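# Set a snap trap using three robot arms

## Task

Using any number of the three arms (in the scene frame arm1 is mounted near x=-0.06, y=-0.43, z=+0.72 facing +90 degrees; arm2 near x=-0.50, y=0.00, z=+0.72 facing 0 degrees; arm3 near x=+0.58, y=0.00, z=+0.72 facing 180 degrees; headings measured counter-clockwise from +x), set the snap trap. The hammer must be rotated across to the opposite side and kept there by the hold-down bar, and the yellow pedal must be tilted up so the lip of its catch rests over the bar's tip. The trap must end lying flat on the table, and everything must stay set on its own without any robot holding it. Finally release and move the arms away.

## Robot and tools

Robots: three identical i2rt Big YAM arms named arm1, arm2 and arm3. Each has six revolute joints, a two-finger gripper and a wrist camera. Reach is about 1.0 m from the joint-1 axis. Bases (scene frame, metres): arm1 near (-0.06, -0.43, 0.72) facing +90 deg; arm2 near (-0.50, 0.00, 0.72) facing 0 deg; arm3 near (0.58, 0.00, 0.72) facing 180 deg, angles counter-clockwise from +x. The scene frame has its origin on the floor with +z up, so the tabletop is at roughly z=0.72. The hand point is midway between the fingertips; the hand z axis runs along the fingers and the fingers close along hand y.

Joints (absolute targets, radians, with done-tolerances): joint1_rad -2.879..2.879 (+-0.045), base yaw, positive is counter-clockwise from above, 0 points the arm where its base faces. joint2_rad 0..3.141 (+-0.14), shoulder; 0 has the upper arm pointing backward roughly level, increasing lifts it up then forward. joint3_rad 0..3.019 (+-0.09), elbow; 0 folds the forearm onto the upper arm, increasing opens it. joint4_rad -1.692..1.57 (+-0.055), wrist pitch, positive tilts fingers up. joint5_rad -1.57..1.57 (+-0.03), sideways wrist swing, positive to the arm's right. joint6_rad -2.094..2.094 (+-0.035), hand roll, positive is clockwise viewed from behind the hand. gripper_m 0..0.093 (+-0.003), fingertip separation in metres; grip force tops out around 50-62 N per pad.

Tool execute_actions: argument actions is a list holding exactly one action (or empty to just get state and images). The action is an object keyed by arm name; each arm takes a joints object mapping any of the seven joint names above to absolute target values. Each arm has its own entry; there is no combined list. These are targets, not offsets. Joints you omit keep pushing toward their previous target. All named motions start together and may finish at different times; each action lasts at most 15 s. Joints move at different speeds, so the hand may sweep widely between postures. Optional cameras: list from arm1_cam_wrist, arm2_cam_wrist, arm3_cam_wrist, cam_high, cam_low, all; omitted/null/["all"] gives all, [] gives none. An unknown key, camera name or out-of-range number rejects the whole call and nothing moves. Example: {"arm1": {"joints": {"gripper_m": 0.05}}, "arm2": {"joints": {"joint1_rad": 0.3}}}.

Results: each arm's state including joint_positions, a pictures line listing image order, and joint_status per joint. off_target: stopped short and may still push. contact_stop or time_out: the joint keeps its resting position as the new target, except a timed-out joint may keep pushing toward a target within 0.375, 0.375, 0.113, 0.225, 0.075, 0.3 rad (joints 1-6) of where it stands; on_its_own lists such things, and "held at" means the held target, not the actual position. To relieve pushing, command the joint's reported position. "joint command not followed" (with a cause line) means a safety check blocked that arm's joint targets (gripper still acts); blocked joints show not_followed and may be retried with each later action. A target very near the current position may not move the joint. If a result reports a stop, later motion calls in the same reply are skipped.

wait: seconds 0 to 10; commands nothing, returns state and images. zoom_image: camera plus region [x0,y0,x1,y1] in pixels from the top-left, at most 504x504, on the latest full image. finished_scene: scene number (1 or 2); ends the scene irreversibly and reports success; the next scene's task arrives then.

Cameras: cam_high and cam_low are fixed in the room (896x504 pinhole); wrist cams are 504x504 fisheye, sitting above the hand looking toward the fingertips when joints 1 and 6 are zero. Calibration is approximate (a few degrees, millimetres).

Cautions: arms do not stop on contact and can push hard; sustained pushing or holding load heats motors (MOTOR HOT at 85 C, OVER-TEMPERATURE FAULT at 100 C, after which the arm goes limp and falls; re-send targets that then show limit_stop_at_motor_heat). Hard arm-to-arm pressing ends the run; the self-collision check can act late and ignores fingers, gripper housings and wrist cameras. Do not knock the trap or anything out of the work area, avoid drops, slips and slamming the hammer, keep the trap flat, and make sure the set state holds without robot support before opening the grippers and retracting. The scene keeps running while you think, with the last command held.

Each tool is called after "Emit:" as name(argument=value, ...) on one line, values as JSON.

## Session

Emit:
execute_actions(actions=[])

Scene clock: 0.00 s.
Motor temperatures (°C, as the motors report them): arm1=[27 25 28 27 29 26] | arm2=[28 27 31 26 27 25] | arm3=[28 27 29 25 28 25]
arm1.joint_positions: joint1_rad=+0.001 joint2_rad=+0.454 joint3_rad=+1.479 joint4_rad=-1.526 joint5_rad=-0.001 joint6_rad=+0.012 gripper_m=+0.095
arm1.joint_status: not commanded
arm1.hand: x=-0.0490 y=-0.3049 z=+1.3467 quat_wxyz=(-0.361, +0.592, -0.624, -0.360) (m; scene frame)
arm2.joint_positions: joint1_rad=+0.010 joint2_rad=+0.437 joint3_rad=+1.449 joint4_rad=-1.521 joint5_rad=+0.000 joint6_rad=-0.007 gripper_m=+0.095
arm2.joint_status: not commanded
arm2.hand: x=-0.3716 y=+0.0075 z=+1.3304 quat_wxyz=(-0.503, +0.019, -0.864, -0.004) (m; scene frame)
arm3.joint_positions: joint1_rad=-0.010 joint2_rad=+0.436 joint3_rad=+1.467 joint4_rad=-1.532 joint5_rad=-0.016 joint6_rad=-0.003 gripper_m=+0.094
arm3.joint_status: not commanded
arm3.hand: x=+0.4609 y=+0.0072 z=+1.2946 quat_wxyz=(-0.010, -0.860, +0.002, +0.510) (m; scene frame)
pictures: arm1_cam_wrist, arm2_cam_wrist, arm3_cam_wrist, cam_high, cam_low
Images, in order (width x height): arm1_cam_wrist 504x504, arm2_cam_wrist 504x504, arm3_cam_wrist 504x504, cam_high 896x504, cam_low 896x504.

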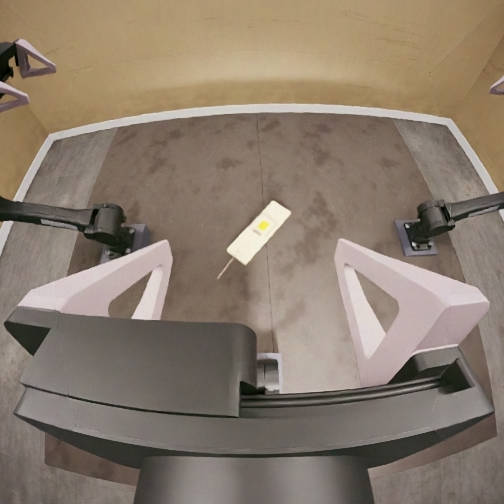

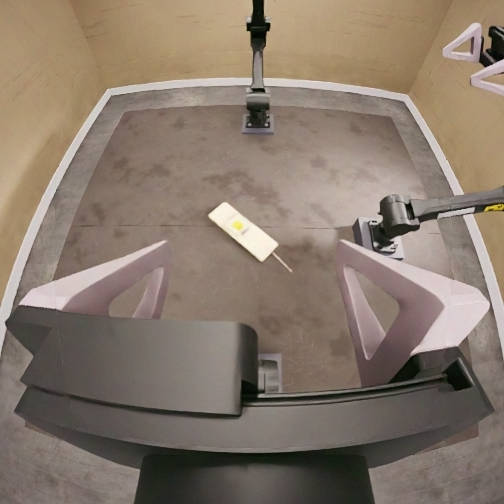

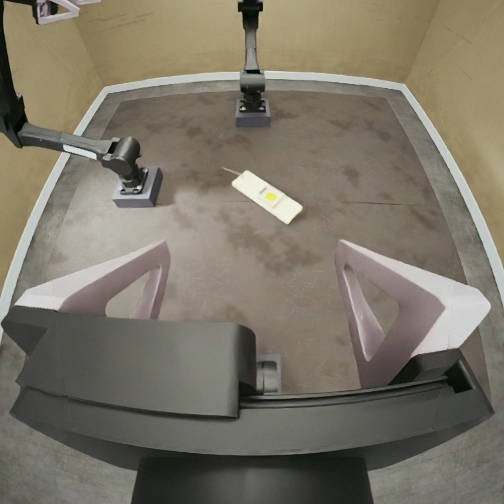

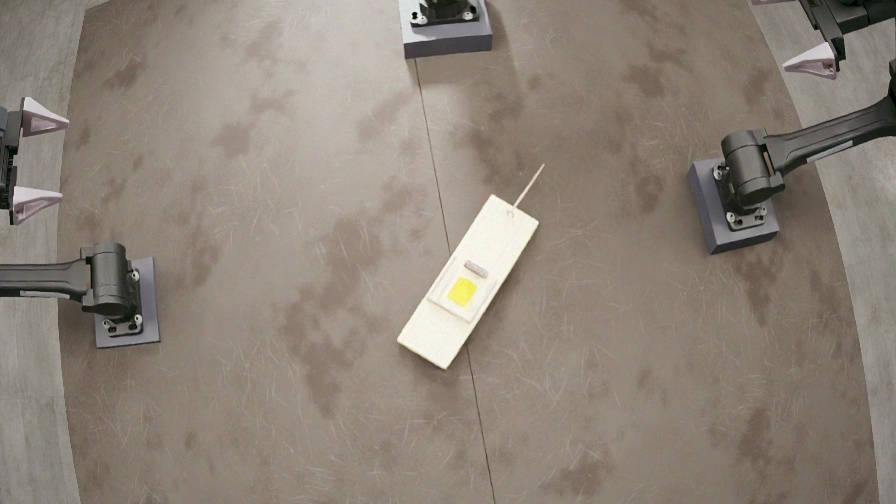

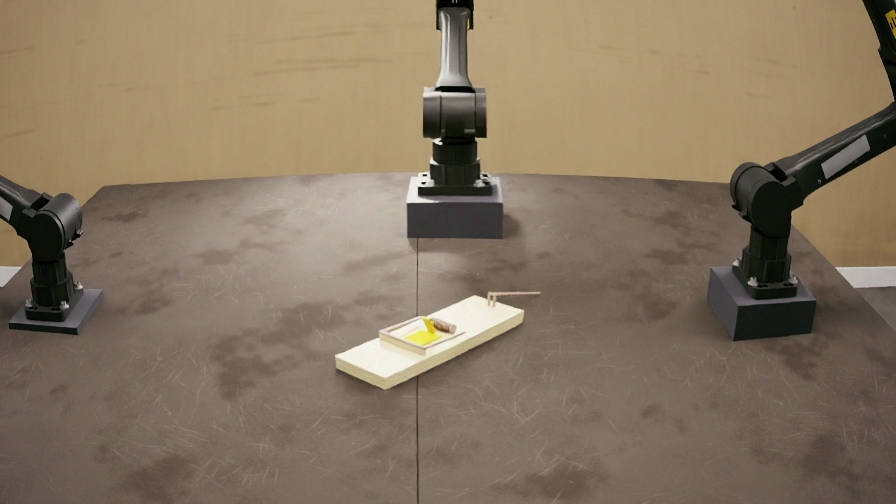

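Emit:
execute_actions(actions=[{"arm3":{"joints":{"joint1_rad":-0.22,"joint2_rad":1.9,"joint3_rad":1.49,"joint4_rad":-1.12,"joint6_rad":-1.08,"gripper_m":0.093}},"arm1":{"joints":{"joint1_rad":-0.2,"joint2_rad":0.9,"joint3_rad":0.5,"joint4_rad":-0.6,"joint6_rad":-0.2,"gripper_m":0.024}},"arm2":{"joints":{"joint2_rad":0.8,"joint3_rad":0.275,"joint4_rad":-0.2,"gripper_m":0.093}}}], cameras=["arm3_cam_wrist","cam_high"])

Scene clock: 18.03 s.
Motor temperatures (°C, as the motors report them): arm1=[27 25 29 27 29 26] | arm2=[28 27 32 26 27 25] | arm3=[28 28 30 25 28 25]
arm1.joint_positions: joint1_rad=-0.196 joint2_rad=+0.907 joint3_rad=+0.505 joint4_rad=-0.619 joint5_rad=-0.001 joint6_rad=-0.192 gripper_m=+0.024
arm1.joint_status: all done
arm1.hand: x=+0.0158 y=-0.1166 z=+0.8917 quat_wxyz=(-0.224, +0.666, -0.695, -0.151) (m; scene frame)
arm2.joint_positions: joint1_rad=+0.010 joint2_rad=+0.810 joint3_rad=+0.270 joint4_rad=-0.215 joint5_rad=+0.000 joint6_rad=-0.007 gripper_m=+0.093
arm2.joint_status: all done
arm2.hand: x=-0.1830 y=+0.0103 z=+0.8596 quat_wxyz=(-0.393, +0.019, -0.919, -0.002) (m; scene frame)
arm3.joint_positions: joint1_rad=-0.209 joint2_rad=+1.915 joint3_rad=+1.470 joint4_rad=-1.127 joint5_rad=-0.016 joint6_rad=-1.067 gripper_m=+0.093
arm3.joint_status: all done
arm3.hand: x=+0.0336 y=+0.1137 z=+0.7851 quat_wxyz=(-0.014, -0.909, -0.417, +0.008) (m; scene frame)
pictures: arm3_cam_wrist, cam_high
camera_calibration (this result's frames):
arm3_cam_wrist: T_world_to_cam=[[-0.759126, 0.650909, -0.0068123, -0.0441223], [0.533973, 0.628666, 0.565377, -0.524322], [0.372291, 0.425554, -0.824805, 0.71009], [0, 0, 0, 1]] pos_world=[-0.0178807, 0.0561614, 0.881825]
Images, in order (width x height): arm3_cam_wrist 504x504, cam_high 896x504.

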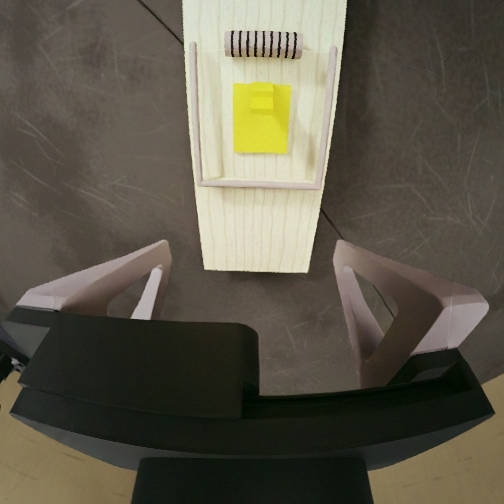

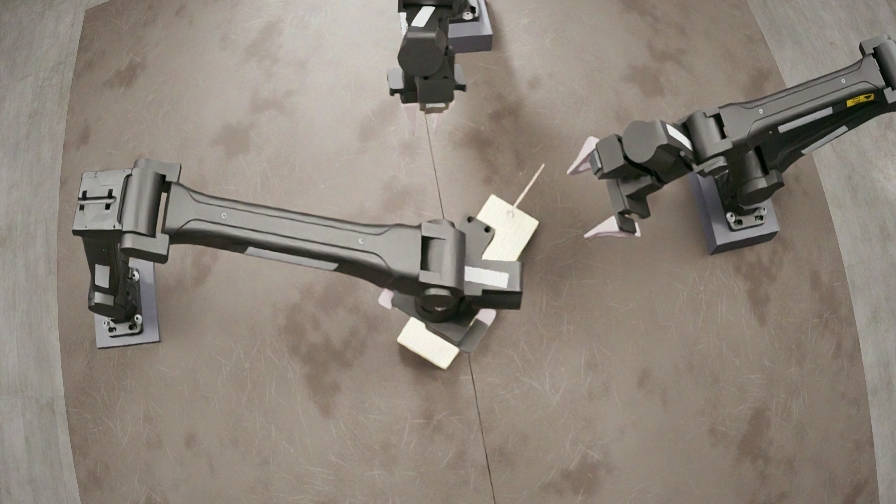

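Emit:
execute_actions(actions=[{"arm3":{"joints":{"joint1_rad":-0.215,"joint2_rad":2.0,"joint4_rad":-1.07}},"arm1":{"joints":{"joint2_rad":0.55,"joint4_rad":-1.0}}}], cameras=["arm3_cam_wrist"])

Emit:
execute_actions(actions=[{"arm3":{"joints":{"gripper_m":0.06}}}], cameras=["cam_low"])

Scene clock: 30.93 s.
Motor temperatures (°C, as the motors report them): arm1=[27 25 30 27 29 26] | arm2=[28 27 34 26 27 25] | arm3=[28 28 31 25 28 25]
arm1.joint_positions: joint1_rad=-0.196 joint2_rad=+0.548 joint3_rad=+0.505 joint4_rad=-0.989 joint5_rad=-0.001 joint6_rad=-0.192 gripper_m=+0.024
arm1.joint_status: all done
arm1.hand: x=-0.0022 y=-0.1949 z=+0.9386 quat_wxyz=(-0.220, +0.667, -0.696, -0.148) (m; scene frame)
arm2.joint_positions: joint1_rad=+0.010 joint2_rad=+0.810 joint3_rad=+0.270 joint4_rad=-0.215 joint5_rad=+0.000 joint6_rad=-0.007 gripper_m=+0.093
arm2.joint_status: not commanded
arm2.hand: x=-0.1830 y=+0.0103 z=+0.8596 quat_wxyz=(-0.393, +0.019, -0.919, -0.002) (m; scene frame)
arm3.joint_positions: joint1_rad=-0.209 joint2_rad=+2.000 joint3_rad=+1.472 joint4_rad=-1.078 joint5_rad=-0.016 joint6_rad=-1.069 gripper_m=+0.093
arm3.joint_status: all done
arm3.hand: x=+0.0292 y=+0.1142 z=+0.7403 quat_wxyz=(-0.024, -0.909, -0.417, -0.006) (m; scene frame)
pictures: arm3_cam_wrist
camera_calibration (this result's frames):
arm3_cam_wrist: T_world_to_cam=[[-0.759739, 0.649227, -0.0360547, -0.0262331], [0.513899, 0.633499, 0.578435, -0.506578], [0.398376, 0.420931, -0.814932, 0.666925], [0, 0, 0, 1]] pos_world=[-0.025287, 0.0572187, 0.835575]
Images, in order (width x height): arm3_cam_wrist 504x504.

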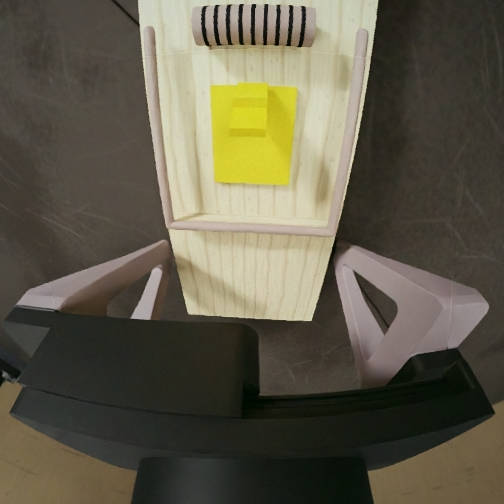

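Scene clock: 31.47 s.
Motor temperatures (°C, as the motors report them): arm1=[27 25 30 27 29 26] | arm2=[28 27 34 26 27 25] | arm3=[28 28 31 25 28 25]
arm1.joint_positions: joint1_rad=-0.196 joint2_rad=+0.548 joint3_rad=+0.505 joint4_rad=-0.989 joint5_rad=-0.001 joint6_rad=-0.192 gripper_m=+0.024
arm1.joint_status: not commanded
arm1.hand: x=-0.0022 y=-0.1949 z=+0.9386 quat_wxyz=(-0.220, +0.667, -0.696, -0.148) (m; scene frame)
arm2.joint_positions: joint1_rad=+0.010 joint2_rad=+0.810 joint3_rad=+0.270 joint4_rad=-0.215 joint5_rad=+0.000 joint6_rad=-0.007 gripper_m=+0.093
arm2.joint_status: not commanded
arm2.hand: x=-0.1830 y=+0.0103 z=+0.8596 quat_wxyz=(-0.393, +0.019, -0.919, -0.002) (m; scene frame)
arm3.joint_positions: joint1_rad=-0.209 joint2_rad=+2.000 joint3_rad=+1.472 joint4_rad=-1.078 joint5_rad=-0.016 joint6_rad=-1.070 gripper_m=+0.079
arm3.joint_status: gripper_m off_target (ended at +0.079, target +0.060)
arm3.hand: x=+0.0291 y=+0.1142 z=+0.7403 quat_wxyz=(-0.023, -0.908, -0.418, -0.006) (m; scene frame)
pictures: cam_low
Images, in order (width x height): cam_low 896x504.

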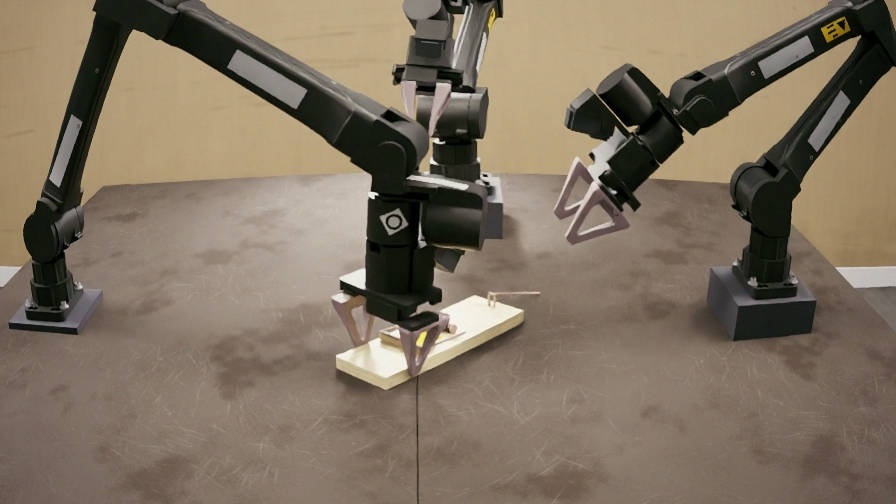

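Emit:
execute_actions(actions=[{"arm3":{"joints":{"joint1_rad":0.015,"joint2_rad":1.985,"joint6_rad":0.035}}}], cameras=[])

Emit:
execute_actions(actions=[{"arm3":{"joints":{"joint2_rad":1.912,"joint3_rad":1.36,"joint4_rad":-0.99}}}], cameras=["cam_low","cam_high","arm2_cam_wrist"])

Scene clock: 46.43 s.
Motor temperatures (°C, as the motors report them): arm1=[27 25 30 27 29 26] | arm2=[28 27 34 26 27 25] | arm3=[28 29 31 25 28 25]
arm1.joint_positions: joint1_rad=-0.196 joint2_rad=+0.548 joint3_rad=+0.505 joint4_rad=-0.989 joint5_rad=-0.001 joint6_rad=-0.192 gripper_m=+0.024
arm1.joint_status: not commanded
arm1.hand: x=-0.0022 y=-0.1949 z=+0.9386 quat_wxyz=(-0.220, +0.667, -0.696, -0.148) (m; scene frame)
arm2.joint_positions: joint1_rad=+0.010 joint2_rad=+0.810 joint3_rad=+0.270 joint4_rad=-0.215 joint5_rad=+0.000 joint6_rad=-0.007 gripper_m=+0.093
arm2.joint_status: not commanded
arm2.hand: x=-0.1830 y=+0.0103 z=+0.8596 quat_wxyz=(-0.393, +0.019, -0.919, -0.002) (m; scene frame)
arm3.joint_positions: joint1_rad=+0.026 joint2_rad=+2.000 joint3_rad=+1.472 joint4_rad=-1.076 joint5_rad=-0.021 joint6_rad=+0.009 gripper_m=+0.079
arm3.joint_status: all done
arm3.hand: x=+0.0173 y=-0.0179 z=+0.7422 quat_wxyz=(-0.018, -1.000, -0.009, -0.016) (m; scene frame)
pictures: none
No camera images: the call's "cameras" was empty. Leave "cameras" out to get every camera's image.

Scene clock: 47.27 s.
Motor temperatures (°C, as the motors report them): arm1=[27 25 30 27 29 26] | arm2=[28 27 34 26 27 25] | arm3=[28 29 31 25 28 25]
arm1.joint_positions: joint1_rad=-0.196 joint2_rad=+0.548 joint3_rad=+0.505 joint4_rad=-0.989 joint5_rad=-0.001 joint6_rad=-0.192 gripper_m=+0.024
arm1.joint_status: not commanded
arm1.hand: x=-0.0022 y=-0.1949 z=+0.9386 quat_wxyz=(-0.220, +0.667, -0.696, -0.148) (m; scene frame)
arm2.joint_positions: joint1_rad=+0.010 joint2_rad=+0.810 joint3_rad=+0.270 joint4_rad=-0.215 joint5_rad=+0.000 joint6_rad=-0.007 gripper_m=+0.093
arm2.joint_status: not commanded
arm2.hand: x=-0.1830 y=+0.0103 z=+0.8596 quat_wxyz=(-0.393, +0.019, -0.919, -0.002) (m; scene frame)
arm3.joint_positions: joint1_rad=+0.026 joint2_rad=+1.933 joint3_rad=+1.360 joint4_rad=-1.003 joint5_rad=-0.020 joint6_rad=+0.023 gripper_m=+0.079
arm3.joint_status: all done
arm3.hand: x=+0.0408 y=-0.0169 z=+0.7415 quat_wxyz=(-0.017, -1.000, -0.002, -0.002) (m; scene frame)
pictures: arm2_cam_wrist, cam_high, cam_low
camera_calibration (this result's frames):
arm2_cam_wrist: T_world_to_cam=[[0.0280979, -0.999602, -0.00232976, 0.0166501], [-0.98142, -0.0271441, -0.189944, -0.00711587], [0.189805, 0.00762349, -0.981792, 1.00504], [0, 0, 0, 1]] pos_world=[-0.198213, 0.00878845, 0.985426]
Images, in order (width x height): arm2_cam_wrist 504x504, cam_high 896x504, cam_low 896x504.

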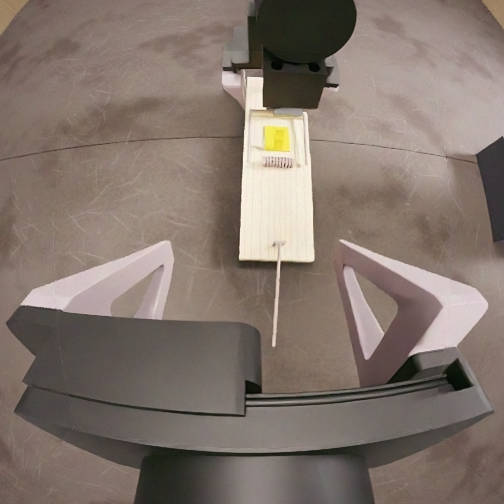

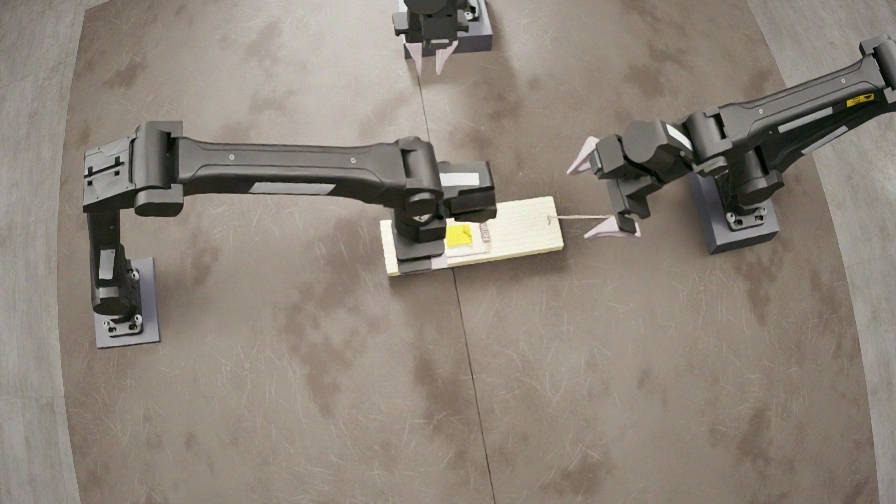

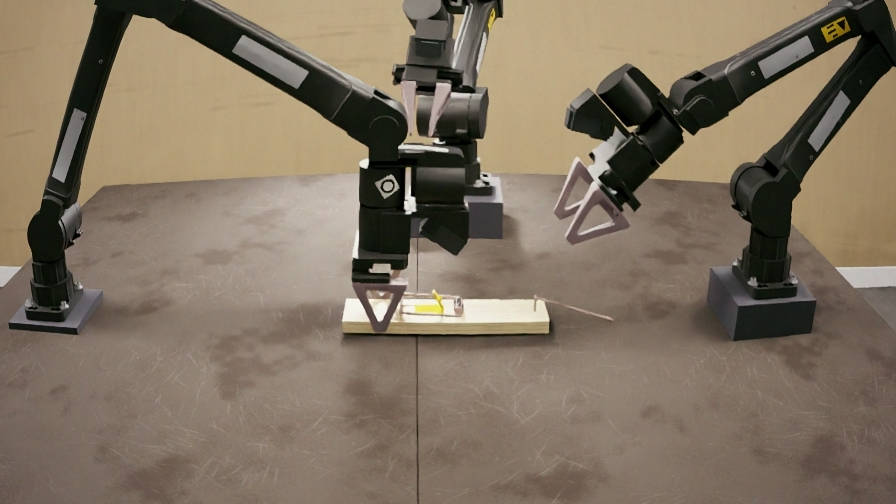

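Emit:
execute_actions(actions=[{"arm3":{"joints":{"joint1_rad":-0.012,"joint2_rad":1.875,"joint3_rad":1.30,"joint4_rad":-0.965,"joint6_rad":-0.01}}}], cameras=[])

Emit:
execute_actions(actions=[{"arm3":{"joints":{"gripper_m":0.093}},"arm2":{"joints":{"joint1_rad":-0.02,"joint2_rad":1.45,"joint4_rad":0.545}}}], cameras=["cam_low","arm2_cam_wrist"])

Scene clock: 57.50 s.
Motor temperatures (°C, as the motors report them): arm1=[27 25 31 27 29 26] | arm2=[28 27 34 26 27 25] | arm3=[28 29 31 25 28 25]
arm1.joint_positions: joint1_rad=-0.196 joint2_rad=+0.548 joint3_rad=+0.505 joint4_rad=-0.989 joint5_rad=-0.001 joint6_rad=-0.192 gripper_m=+0.024
arm1.joint_status: not commanded
arm1.hand: x=-0.0022 y=-0.1949 z=+0.9386 quat_wxyz=(-0.220, +0.667, -0.696, -0.148) (m; scene frame)
arm2.joint_positions: joint1_rad=+0.010 joint2_rad=+0.810 joint3_rad=+0.270 joint4_rad=-0.215 joint5_rad=+0.000 joint6_rad=-0.007 gripper_m=+0.093
arm2.joint_status: not commanded
arm2.hand: x=-0.1830 y=+0.0103 z=+0.8596 quat_wxyz=(-0.393, +0.019, -0.919, -0.002) (m; scene frame)
arm3.joint_positions: joint1_rad=-0.001 joint2_rad=+1.896 joint3_rad=+1.301 joint4_rad=-0.976 joint5_rad=-0.020 joint6_rad=+0.003 gripper_m=+0.079
arm3.joint_status: all done
arm3.hand: x=+0.0565 y=-0.0026 z=+0.7410 quat_wxyz=(-0.017, -1.000, +0.002, +0.000) (m; scene frame)
pictures: none
No camera images: the call's "cameras" was empty. Leave "cameras" out to get every camera's image.

Scene clock: 58.90 s.
Motor temperatures (°C, as the motors report them): arm1=[27 25 31 27 29 26] | arm2=[28 27 34 26 27 25] | arm3=[28 29 31 25 28 25]
arm1.joint_positions: joint1_rad=-0.196 joint2_rad=+0.548 joint3_rad=+0.505 joint4_rad=-0.989 joint5_rad=-0.001 joint6_rad=-0.192 gripper_m=+0.024
arm1.joint_status: not commanded
arm1.hand: x=-0.0022 y=-0.1949 z=+0.9386 quat_wxyz=(-0.220, +0.667, -0.696, -0.148) (m; scene frame)
arm2.joint_positions: joint1_rad=-0.012 joint2_rad=+1.437 joint3_rad=+0.270 joint4_rad=+0.529 joint5_rad=+0.000 joint6_rad=-0.007 gripper_m=+0.093
arm2.joint_status: all done
arm2.hand: x=-0.1137 y=+0.0034 z=+0.7895 quat_wxyz=(-0.447, +0.009, -0.895, +0.002) (m; scene frame)
arm3.joint_positions: joint1_rad=-0.001 joint2_rad=+1.896 joint3_rad=+1.301 joint4_rad=-0.976 joint5_rad=-0.019 joint6_rad=+0.002 gripper_m=+0.093
arm3.joint_status: all done
arm3.hand: x=+0.0565 y=-0.0024 z=+0.7410 quat_wxyz=(-0.017, -1.000, +0.001, +0.000) (m; scene frame)
pictures: arm2_cam_wrist, cam_low
camera_calibration (this result's frames):
arm2_cam_wrist: T_world_to_cam=[[0.00670162, -0.999974, -0.00257839, 0.00535159], [-0.952813, -0.00560297, -0.303508, 0.140282], [0.303485, 0.00449072, -0.952826, 0.913177], [0, 0, 0, 1]] pos_world=[-0.143509, 0.00203662, 0.912688]
Images, in order (width x height): arm2_cam_wrist 504x504, cam_low 896x504.

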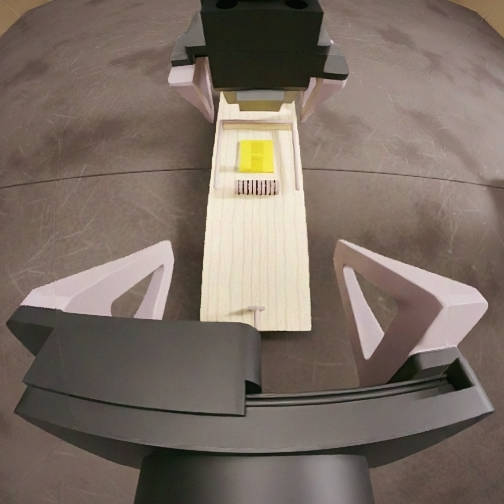

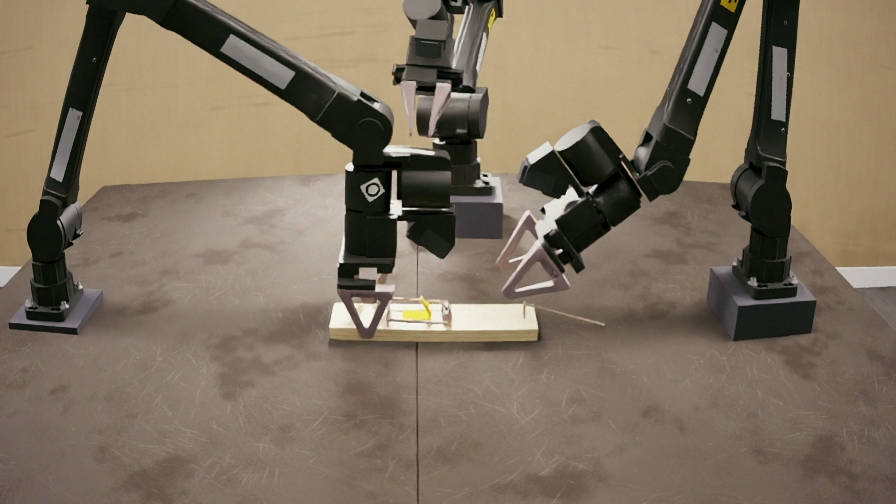

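Emit:
execute_actions(actions=[{"arm3":{"joints":{"joint2_rad":1.5}},"arm2":{"joints":{"joint2_rad":1.6}}}], cameras=[])

Emit:
execute_actions(actions=[{"arm3":{"joints":{"joint3_rad":0.66,"joint4_rad":0.185}},"arm2":{"joints":{"gripper_m":0.06}}}], cameras=[])

Emit:
execute_actions(actions=[{"arm3":{"joints":{"joint2_rad":1.645}},"arm1":{"joints":{"joint1_rad":-0.19,"joint2_rad":1.53,"joint3_rad":0.62,"joint4_rad":-0.04,"joint6_rad":-0.25}}}], cameras=["cam_low","arm1_cam_wrist","arm3_cam_wrist"])

Scene clock: 72.23 s.
Motor temperatures (°C, as the motors report them): arm1=[27 25 31 27 28 26] | arm2=[28 27 33 26 27 25] | arm3=[28 29 31 25 28 25]
arm1.joint_positions: joint1_rad=-0.196 joint2_rad=+0.548 joint3_rad=+0.505 joint4_rad=-0.989 joint5_rad=-0.001 joint6_rad=-0.192 gripper_m=+0.024
arm1.joint_status: not commanded
arm1.hand: x=-0.0022 y=-0.1949 z=+0.9386 quat_wxyz=(-0.220, +0.667, -0.696, -0.148) (m; scene frame)
arm2.joint_positions: joint1_rad=-0.012 joint2_rad=+1.593 joint3_rad=+0.270 joint4_rad=+0.534 joint5_rad=+0.000 joint6_rad=-0.007 gripper_m=+0.093
arm2.joint_status: all done
arm2.hand: x=-0.1352 y=+0.0028 z=+0.7353 quat_wxyz=(-0.378, +0.009, -0.926, +0.003) (m; scene frame)
arm3.joint_positions: joint1_rad=-0.001 joint2_rad=+1.508 joint3_rad=+1.290 joint4_rad=-0.976 joint5_rad=-0.019 joint6_rad=+0.002 gripper_m=+0.093
arm3.joint_status: all done
arm3.hand: x=+0.0508 y=+0.0005 z=+0.9347 quat_wxyz=(-0.017, -0.982, +0.001, +0.188) (m; scene frame)
pictures: none
No camera images: the call's "cameras" was empty. Leave "cameras" out to get every camera's image.

Scene clock: 73.87 s.
Motor temperatures (°C, as the motors report them): arm1=[27 25 31 27 28 26] | arm2=[28 27 33 26 27 25] | arm3=[28 29 31 25 28 25]
arm1.joint_positions: joint1_rad=-0.196 joint2_rad=+0.548 joint3_rad=+0.505 joint4_rad=-0.989 joint5_rad=-0.001 joint6_rad=-0.192 gripper_m=+0.024
arm1.joint_status: not commanded
arm1.hand: x=-0.0022 y=-0.1949 z=+0.9386 quat_wxyz=(-0.220, +0.667, -0.696, -0.148) (m; scene frame)
arm2.joint_positions: joint1_rad=-0.012 joint2_rad=+1.593 joint3_rad=+0.270 joint4_rad=+0.534 joint5_rad=+0.000 joint6_rad=-0.007 gripper_m=+0.079
arm2.joint_status: gripper_m off_target (ended at +0.079, target +0.060)
arm2.hand: x=-0.1352 y=+0.0027 z=+0.7353 quat_wxyz=(-0.378, +0.009, -0.926, +0.003) (m; scene frame)
arm3.joint_positions: joint1_rad=-0.001 joint2_rad=+1.509 joint3_rad=+0.658 joint4_rad=+0.165 joint5_rad=-0.019 joint6_rad=+0.002 gripper_m=+0.093
arm3.joint_status: all done
arm3.hand: x=+0.0719 y=-0.0015 z=+0.8026 quat_wxyz=(-0.016, -0.904, +0.000, +0.428) (m; scene frame)
pictures: none
No camera images: the call's "cameras" was empty. Leave "cameras" out to get every camera's image.

Scene clock: 75.43 s.
Motor temperatures (°C, as the motors report them): arm1=[27 25 31 27 28 26] | arm2=[28 27 33 26 27 25] | arm3=[28 29 31 25 28 25]
arm1.joint_positions: joint1_rad=-0.196 joint2_rad=+1.527 joint3_rad=+0.576 joint4_rad=-0.059 joint5_rad=-0.001 joint6_rad=-0.242 gripper_m=+0.024
arm1.joint_status: all done
arm1.hand: x=+0.0384 y=-0.0159 z=+0.7724 quat_wxyz=(-0.232, +0.682, -0.678, -0.148) (m; scene frame)
arm2.joint_positions: joint1_rad=-0.012 joint2_rad=+1.593 joint3_rad=+0.270 joint4_rad=+0.534 joint5_rad=+0.000 joint6_rad=-0.007 gripper_m=+0.079
arm2.joint_status: not commanded
arm2.hand: x=-0.1352 y=+0.0027 z=+0.7353 quat_wxyz=(-0.378, +0.009, -0.926, +0.003) (m; scene frame)
arm3.joint_positions: joint1_rad=-0.002 joint2_rad=+1.650 joint3_rad=+0.657 joint4_rad=+0.178 joint5_rad=-0.016 joint6_rad=-0.007 gripper_m=+0.093
arm3.joint_status: all done
arm3.hand: x=+0.0833 y=-0.0015 z=+0.7369 quat_wxyz=(-0.013, -0.929, -0.003, +0.369) (m; scene frame)
pictures: arm1_cam_wrist, arm3_cam_wrist, cam_low
camera_calibration (this result's frames):
arm1_cam_wrist: T_world_to_cam=[[0.991912, -0.0376533, 0.121217, -0.129654], [-0.0470704, -0.996012, 0.0757865, -0.0676765], [0.11788, -0.0808792, -0.989729, 0.884475], [0, 0, 0, 1]] pos_world=[0.0211582, -0.000752955, 0.896235]
arm3_cam_wrist: T_world_to_cam=[[-0.00832497, 0.999898, -0.0115652, 0.009705], [0.991571, 0.00675906, -0.12939, 0.0217111], [-0.129298, -0.0125449, -0.991526, 0.864795], [0, 0, 0, 1]] pos_world=[0.0903692, 0.000997986, 0.860388]
Images, in order (width x height): arm1_cam_wrist 504x504, arm3_cam_wrist 504x504, cam_low 896x504.

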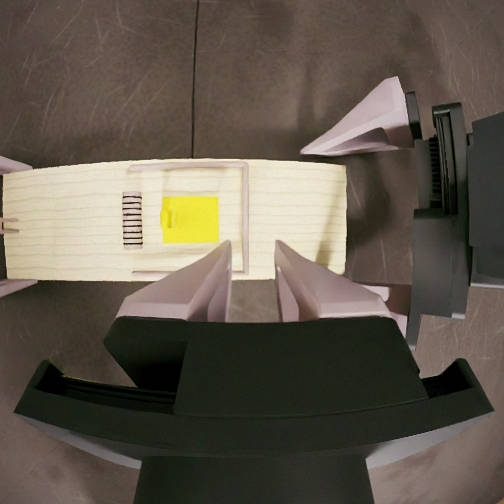

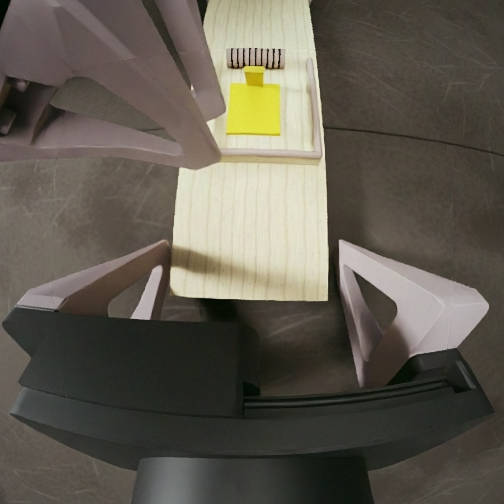

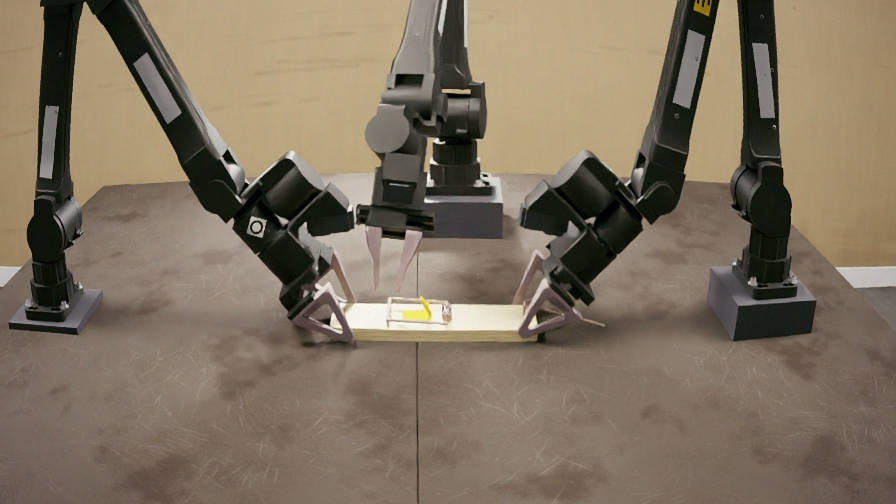

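Emit:
execute_actions(actions=[{"arm3":{"joints":{"gripper_m":0.05}},"arm1":{"joints":{"joint1_rad":-0.175,"joint3_rad":0.652,"joint6_rad":-0.22}}}], cameras=[])

Emit:
execute_actions(actions=[{"arm1":{"joints":{"joint2_rad":1.62}}}], cameras=["cam_low","arm1_cam_wrist"])

Emit:
zoom_image(camera="cam_low", region=[320, 230, 490, 350])

Scene clock: 89.30 s.
Motor temperatures (°C, as the motors report them): arm1=[27 25 31 27 28 26] | arm2=[28 27 32 26 27 25] | arm3=[28 29 30 25 28 25]
arm1.joint_positions: joint1_rad=-0.181 joint2_rad=+1.527 joint3_rad=+0.612 joint4_rad=-0.056 joint5_rad=-0.001 joint6_rad=-0.229 gripper_m=+0.024
arm1.joint_status: all done
arm1.hand: x=+0.0365 y=+0.0042 z=+0.7859 quat_wxyz=(-0.246, +0.678, -0.673, -0.162) (m; scene frame)
arm2.joint_positions: joint1_rad=-0.012 joint2_rad=+1.593 joint3_rad=+0.270 joint4_rad=+0.534 joint5_rad=-0.001 joint6_rad=-0.009 gripper_m=+0.079
arm2.joint_status: not commanded
arm2.hand: x=-0.1352 y=+0.0030 z=+0.7353 quat_wxyz=(-0.378, +0.010, -0.926, +0.003) (m; scene frame)
arm3.joint_positions: joint1_rad=-0.002 joint2_rad=+1.650 joint3_rad=+0.657 joint4_rad=+0.178 joint5_rad=-0.017 joint6_rad=-0.007 gripper_m=+0.079
arm3.joint_status: gripper_m off_target (ended at +0.079, target +0.050)
arm3.hand: x=+0.0833 y=-0.0017 z=+0.7369 quat_wxyz=(-0.013, -0.929, -0.003, +0.369) (m; scene frame)
pictures: none
No camera images: the call's "cameras" was empty. Leave "cameras" out to get every camera's image.

Scene clock: 90.07 s.
Motor temperatures (°C, as the motors report them): arm1=[27 25 31 27 28 26] | arm2=[28 27 32 26 27 25] | arm3=[28 29 30 25 28 25]
arm1.joint_positions: joint1_rad=-0.182 joint2_rad=+1.616 joint3_rad=+0.615 joint4_rad=-0.053 joint5_rad=+0.003 joint6_rad=-0.227 gripper_m=+0.024
arm1.joint_status: all done
arm1.hand: x=+0.0345 y=-0.0063 z=+0.7499 quat_wxyz=(-0.213, +0.686, -0.682, -0.139) (m; scene frame)
arm2.joint_positions: joint1_rad=-0.012 joint2_rad=+1.593 joint3_rad=+0.270 joint4_rad=+0.534 joint5_rad=-0.001 joint6_rad=-0.009 gripper_m=+0.079
arm2.joint_status: not commanded
arm2.hand: x=-0.1352 y=+0.0030 z=+0.7353 quat_wxyz=(-0.378, +0.010, -0.926, +0.003) (m; scene frame)
arm3.joint_positions: joint1_rad=-0.002 joint2_rad=+1.650 joint3_rad=+0.657 joint4_rad=+0.178 joint5_rad=-0.017 joint6_rad=-0.007 gripper_m=+0.079
arm3.joint_status: not commanded
arm3.hand: x=+0.0833 y=-0.0017 z=+0.7369 quat_wxyz=(-0.013, -0.929, -0.003, +0.369) (m; scene frame)
pictures: arm1_cam_wrist, cam_low
camera_calibration (this result's frames):
arm1_cam_wrist: T_world_to_cam=[[0.993577, -0.031687, 0.108634, -0.113354], [-0.0446134, -0.991927, 0.118707, -0.0888071], [0.103996, -0.122791, -0.986969, 0.861614], [0, 0, 0, 1]] pos_world=[0.0190595, 0.0141163, 0.873242]
Images, in order (width x height): arm1_cam_wrist 504x504, cam_low 896x504.

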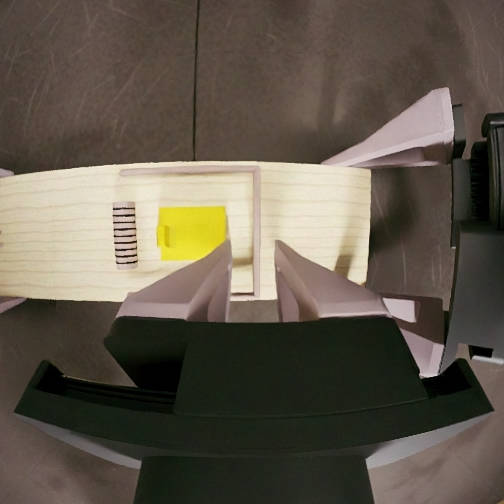

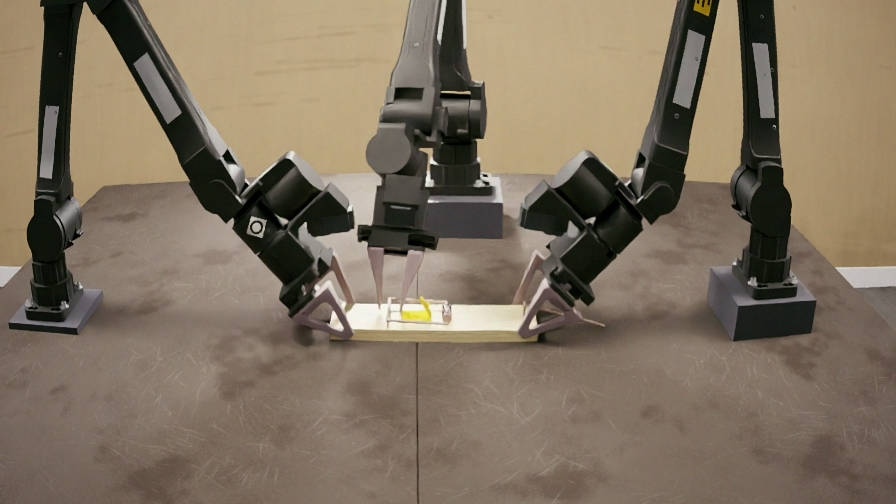

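Region (320, 230, 490, 350) of cam_low's 896x504 image, scaled by 2.965, with more detail than that image has; it fills the top 356 rows of this view, and the rest is white.

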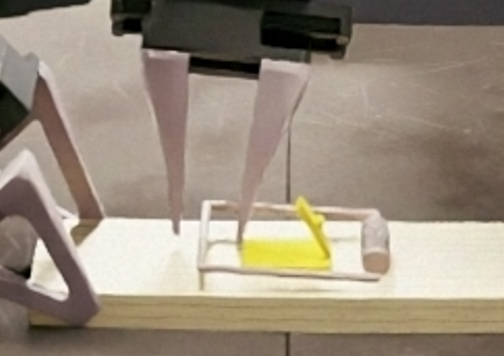

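Emit:
execute_actions(actions=[{"arm1":{"joints":{"joint1_rad":-0.195,"joint2_rad":1.60,"joint3_rad":0.588,"gripper_m":0.013}}}], cameras=["arm1_cam_wrist"])

Emit:
execute_actions(actions=[{"arm1":{"joints":{"gripper_m":0.0}}}], cameras=["cam_low","arm1_cam_wrist"])

Emit:
zoom_image(camera="cam_low", region=[320, 230, 490, 350])

Scene clock: 98.90 s.
Motor temperatures (°C, as the motors report them): arm1=[27 26 31 27 28 26] | arm2=[28 27 32 26 27 25] | arm3=[28 28 30 25 28 25]
arm1.joint_positions: joint1_rad=-0.187 joint2_rad=+1.608 joint3_rad=+0.603 joint4_rad=-0.051 joint5_rad=+0.001 joint6_rad=-0.227 gripper_m=+0.013
arm1.joint_status: all done
arm1.hand: x=+0.0356 y=-0.0115 z=+0.7495 quat_wxyz=(-0.212, +0.684, -0.684, -0.138) (m; scene frame)
arm2.joint_positions: joint1_rad=-0.012 joint2_rad=+1.593 joint3_rad=+0.270 joint4_rad=+0.534 joint5_rad=-0.001 joint6_rad=-0.009 gripper_m=+0.079
arm2.joint_status: not commanded
arm2.hand: x=-0.1352 y=+0.0030 z=+0.7353 quat_wxyz=(-0.378, +0.010, -0.926, +0.003) (m; scene frame)
arm3.joint_positions: joint1_rad=-0.002 joint2_rad=+1.650 joint3_rad=+0.657 joint4_rad=+0.178 joint5_rad=-0.017 joint6_rad=-0.007 gripper_m=+0.079
arm3.joint_status: not commanded
arm3.hand: x=+0.0833 y=-0.0017 z=+0.7369 quat_wxyz=(-0.013, -0.929, -0.003, +0.369) (m; scene frame)
pictures: arm1_cam_wrist
camera_calibration (this result's frames):
arm1_cam_wrist: T_world_to_cam=[[0.993602, -0.0363885, 0.106916, -0.113313], [-0.0493055, -0.991455, 0.120772, -0.0952548], [0.101608, -0.12527, -0.986906, 0.860395], [0, 0, 0, 1]] pos_world=[0.0204681, 0.00921778, 0.872748]
Images, in order (width x height): arm1_cam_wrist 504x504.

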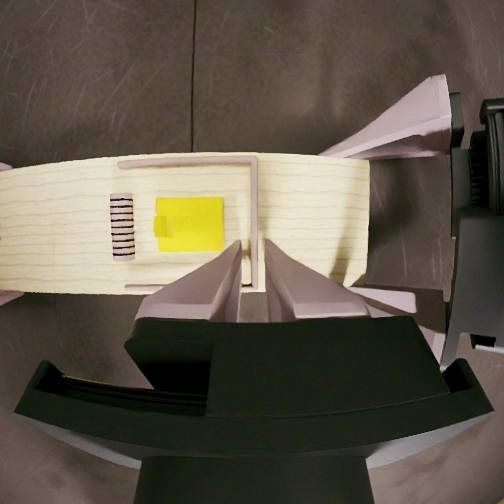

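Scene clock: 99.33 s.
Motor temperatures (°C, as the motors report them): arm1=[27 26 31 27 28 26] | arm2=[28 27 32 26 27 25] | arm3=[28 28 30 25 28 25]
arm1.joint_positions: joint1_rad=-0.189 joint2_rad=+1.608 joint3_rad=+0.603 joint4_rad=-0.051 joint5_rad=+0.002 joint6_rad=-0.227 gripper_m=+0.002
arm1.joint_status: all done
arm1.hand: x=+0.0363 y=-0.0116 z=+0.7495 quat_wxyz=(-0.212, +0.684, -0.685, -0.138) (m; scene frame)
arm2.joint_positions: joint1_rad=-0.012 joint2_rad=+1.593 joint3_rad=+0.270 joint4_rad=+0.534 joint5_rad=-0.001 joint6_rad=-0.009 gripper_m=+0.079
arm2.joint_status: not commanded
arm2.hand: x=-0.1352 y=+0.0030 z=+0.7353 quat_wxyz=(-0.378, +0.010, -0.926, +0.003) (m; scene frame)
arm3.joint_positions: joint1_rad=-0.002 joint2_rad=+1.650 joint3_rad=+0.657 joint4_rad=+0.178 joint5_rad=-0.017 joint6_rad=-0.007 gripper_m=+0.079
arm3.joint_status: not commanded
arm3.hand: x=+0.0833 y=-0.0017 z=+0.7369 quat_wxyz=(-0.013, -0.929, -0.003, +0.369) (m; scene frame)
pictures: arm1_cam_wrist, cam_low
camera_calibration (this result's frames):
arm1_cam_wrist: T_world_to_cam=[[0.993501, -0.0384586, 0.107129, -0.114216], [-0.0513645, -0.99139, 0.120445, -0.0949851], [0.101574, -0.125165, -0.986923, 0.860364], [0, 0, 0, 1]] pos_world=[0.0212038, 0.0091277, 0.872789]
Images, in order (width x height): arm1_cam_wrist 504x504, cam_low 896x504.

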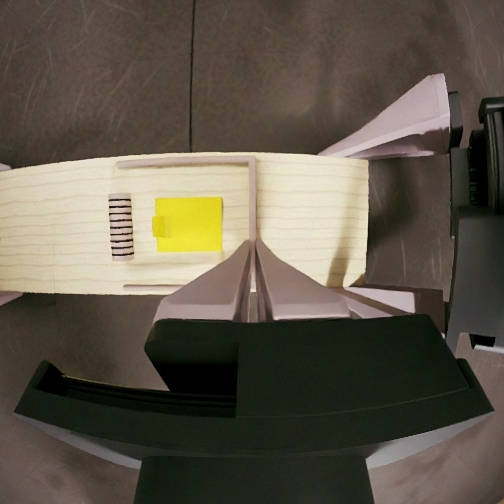

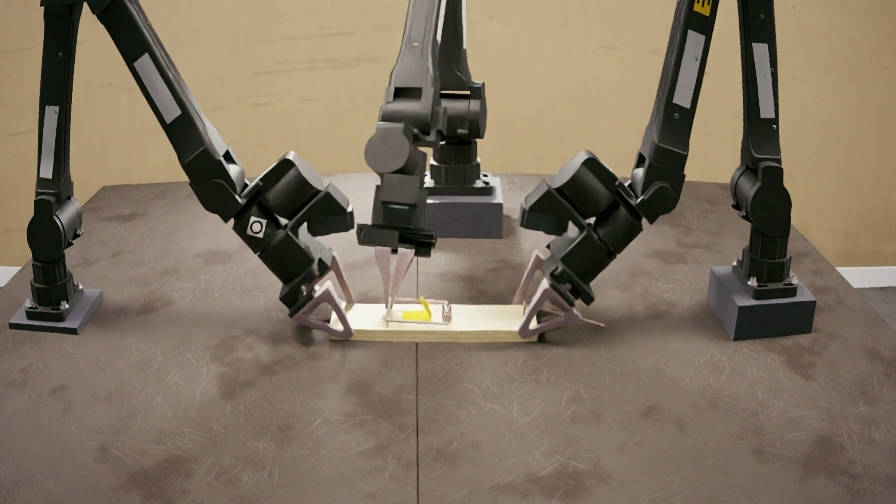

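Region (320, 230, 490, 350) of cam_low's 896x504 image, scaled by 2.965, with more detail than that image has; it fills the top 356 rows of this view, and the rest is white.

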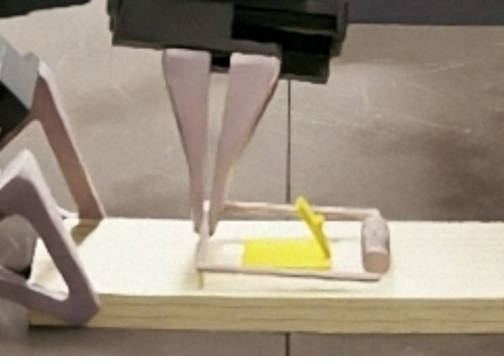

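Emit:
execute_actions(actions=[{"arm1":{"joints":{"joint1_rad":-0.165,"joint2_rad":1.46,"joint3_rad":0.65,"joint4_rad":-0.14,"joint6_rad":-0.2}}}], cameras=["cam_low"])

Emit:
execute_actions(actions=[{"arm1":{"joints":{"joint1_rad":-0.09,"joint2_rad":1.375,"joint3_rad":0.64,"joint4_rad":-0.2,"joint6_rad":-0.13}}}], cameras=["cam_low"])

Emit:
execute_actions(actions=[{"arm1":{"joints":{"joint1_rad":0.0,"joint2_rad":1.35,"joint4_rad":-0.25,"joint5_rad":-0.03,"joint6_rad":-0.06}}}], cameras=["cam_low"])

Scene clock: 109.37 s.
Motor temperatures (°C, as the motors report them): arm1=[27 26 30 27 28 25] | arm2=[28 27 32 26 27 25] | arm3=[28 28 30 25 28 25]
arm1.joint_positions: joint1_rad=-0.168 joint2_rad=+1.504 joint3_rad=+0.608 joint4_rad=-0.141 joint5_rad=+0.000 joint6_rad=-0.210 gripper_m=+0.002
arm1.joint_status: all done
arm1.hand: x=+0.0275 y=-0.0109 z=+0.7829 quat_wxyz=(-0.217, +0.683, -0.682, -0.148) (m; scene frame)
arm2.joint_positions: joint1_rad=-0.013 joint2_rad=+1.593 joint3_rad=+0.269 joint4_rad=+0.536 joint5_rad=-0.001 joint6_rad=-0.011 gripper_m=+0.079
arm2.joint_status: not commanded
arm2.hand: x=-0.1356 y=+0.0027 z=+0.7353 quat_wxyz=(-0.378, +0.011, -0.926, +0.003) (m; scene frame)
arm3.joint_positions: joint1_rad=-0.002 joint2_rad=+1.646 joint3_rad=+0.657 joint4_rad=+0.178 joint5_rad=-0.020 joint6_rad=-0.005 gripper_m=+0.079
arm3.joint_status: not commanded
arm3.hand: x=+0.0828 y=-0.0020 z=+0.7389 quat_wxyz=(-0.015, -0.929, -0.002, +0.371) (m; scene frame)
pictures: cam_low
Images, in order (width x height): cam_low 896x504.

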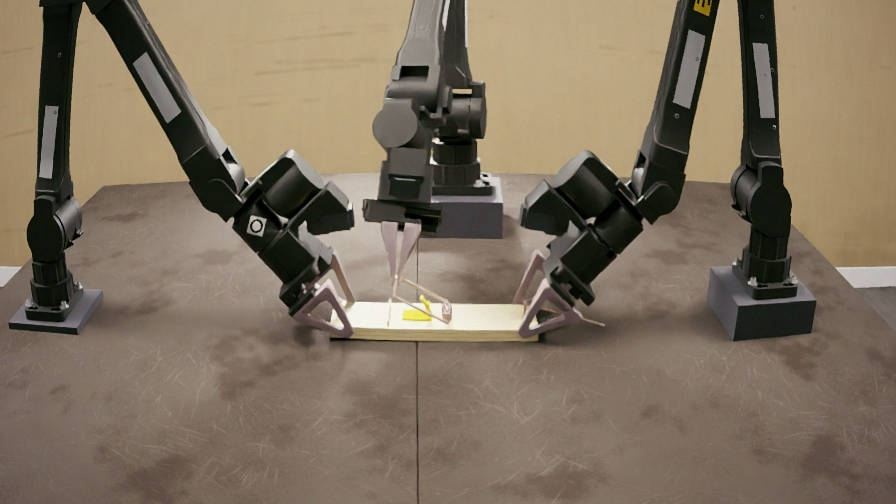

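Scene clock: 110.17 s.
Motor temperatures (°C, as the motors report them): arm1=[27 26 30 27 28 25] | arm2=[28 27 32 26 27 25] | arm3=[28 28 30 25 28 25]
arm1.joint_positions: joint1_rad=-0.111 joint2_rad=+1.421 joint3_rad=+0.608 joint4_rad=-0.202 joint5_rad=+0.014 joint6_rad=-0.147 gripper_m=+0.002
arm1.joint_status: all done
arm1.hand: x=+0.0055 y=-0.0104 z=+0.8087 quat_wxyz=(-0.220, +0.678, -0.683, -0.161) (m; scene frame)
arm2.joint_positions: joint1_rad=-0.013 joint2_rad=+1.593 joint3_rad=+0.267 joint4_rad=+0.537 joint5_rad=-0.001 joint6_rad=-0.011 gripper_m=+0.079
arm2.joint_status: not commanded
arm2.hand: x=-0.1360 y=+0.0026 z=+0.7353 quat_wxyz=(-0.378, +0.011, -0.926, +0.003) (m; scene frame)
arm3.joint_positions: joint1_rad=-0.002 joint2_rad=+1.644 joint3_rad=+0.657 joint4_rad=+0.178 joint5_rad=-0.020 joint6_rad=-0.005 gripper_m=+0.079
arm3.joint_status: not commanded
arm3.hand: x=+0.0826 y=-0.0020 z=+0.7398 quat_wxyz=(-0.015, -0.928, -0.002, +0.372) (m; scene frame)
pictures: cam_low
Images, in order (width x height): cam_low 896x504.

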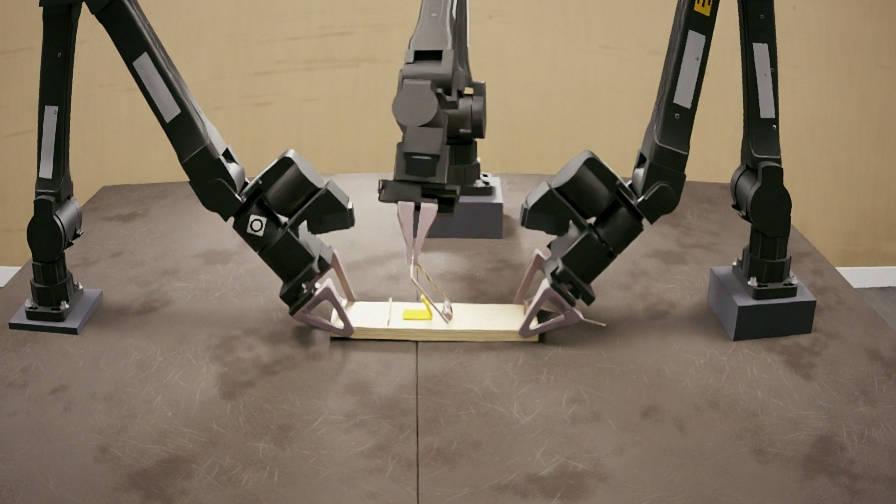

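Scene clock: 111.97 s.
Motor temperatures (°C, as the motors report them): arm1=[27 26 30 27 29 25] | arm2=[28 27 32 26 27 25] | arm3=[28 28 30 25 28 25]
arm1.joint_positions: joint1_rad=-0.050 joint2_rad=+1.380 joint3_rad=+0.608 joint4_rad=-0.239 joint5_rad=+0.009 joint6_rad=-0.077 gripper_m=+0.002
arm1.joint_status: joint1_rad time_out (moved +0.060 of +0.111); joint5_rad time_out (moved -0.006 of -0.044); the others done
arm1.on_its_own: joint1_rad reads -0.050 and still pushes toward +0.000 since a time_out; joint5_rad reads +0.009 and still pushes toward -0.030 since a time_out
arm1.hand: x=-0.0210 y=-0.0107 z=+0.8210 quat_wxyz=(-0.210, +0.674, -0.685, -0.179) (m; scene frame)
arm2.joint_positions: joint1_rad=-0.013 joint2_rad=+1.592 joint3_rad=+0.266 joint4_rad=+0.537 joint5_rad=-0.001 joint6_rad=-0.011 gripper_m=+0.079
arm2.joint_status: not commanded
arm2.hand: x=-0.1364 y=+0.0026 z=+0.7353 quat_wxyz=(-0.378, +0.011, -0.926, +0.003) (m; scene frame)
arm3.joint_positions: joint1_rad=-0.002 joint2_rad=+1.644 joint3_rad=+0.657 joint4_rad=+0.178 joint5_rad=-0.020 joint6_rad=-0.005 gripper_m=+0.079
arm3.joint_status: not commanded
arm3.hand: x=+0.0826 y=-0.0020 z=+0.7398 quat_wxyz=(-0.015, -0.928, -0.002, +0.372) (m; scene frame)
pictures: cam_low
Images, in order (width x height): cam_low 896x504.

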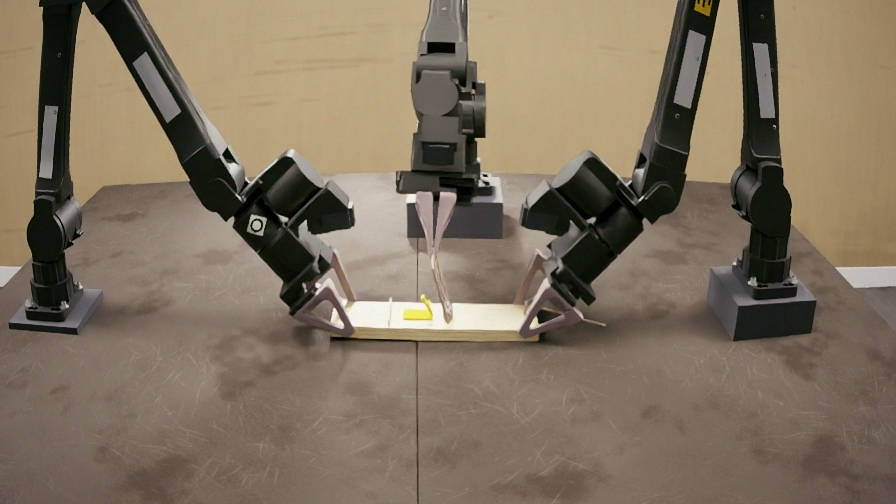

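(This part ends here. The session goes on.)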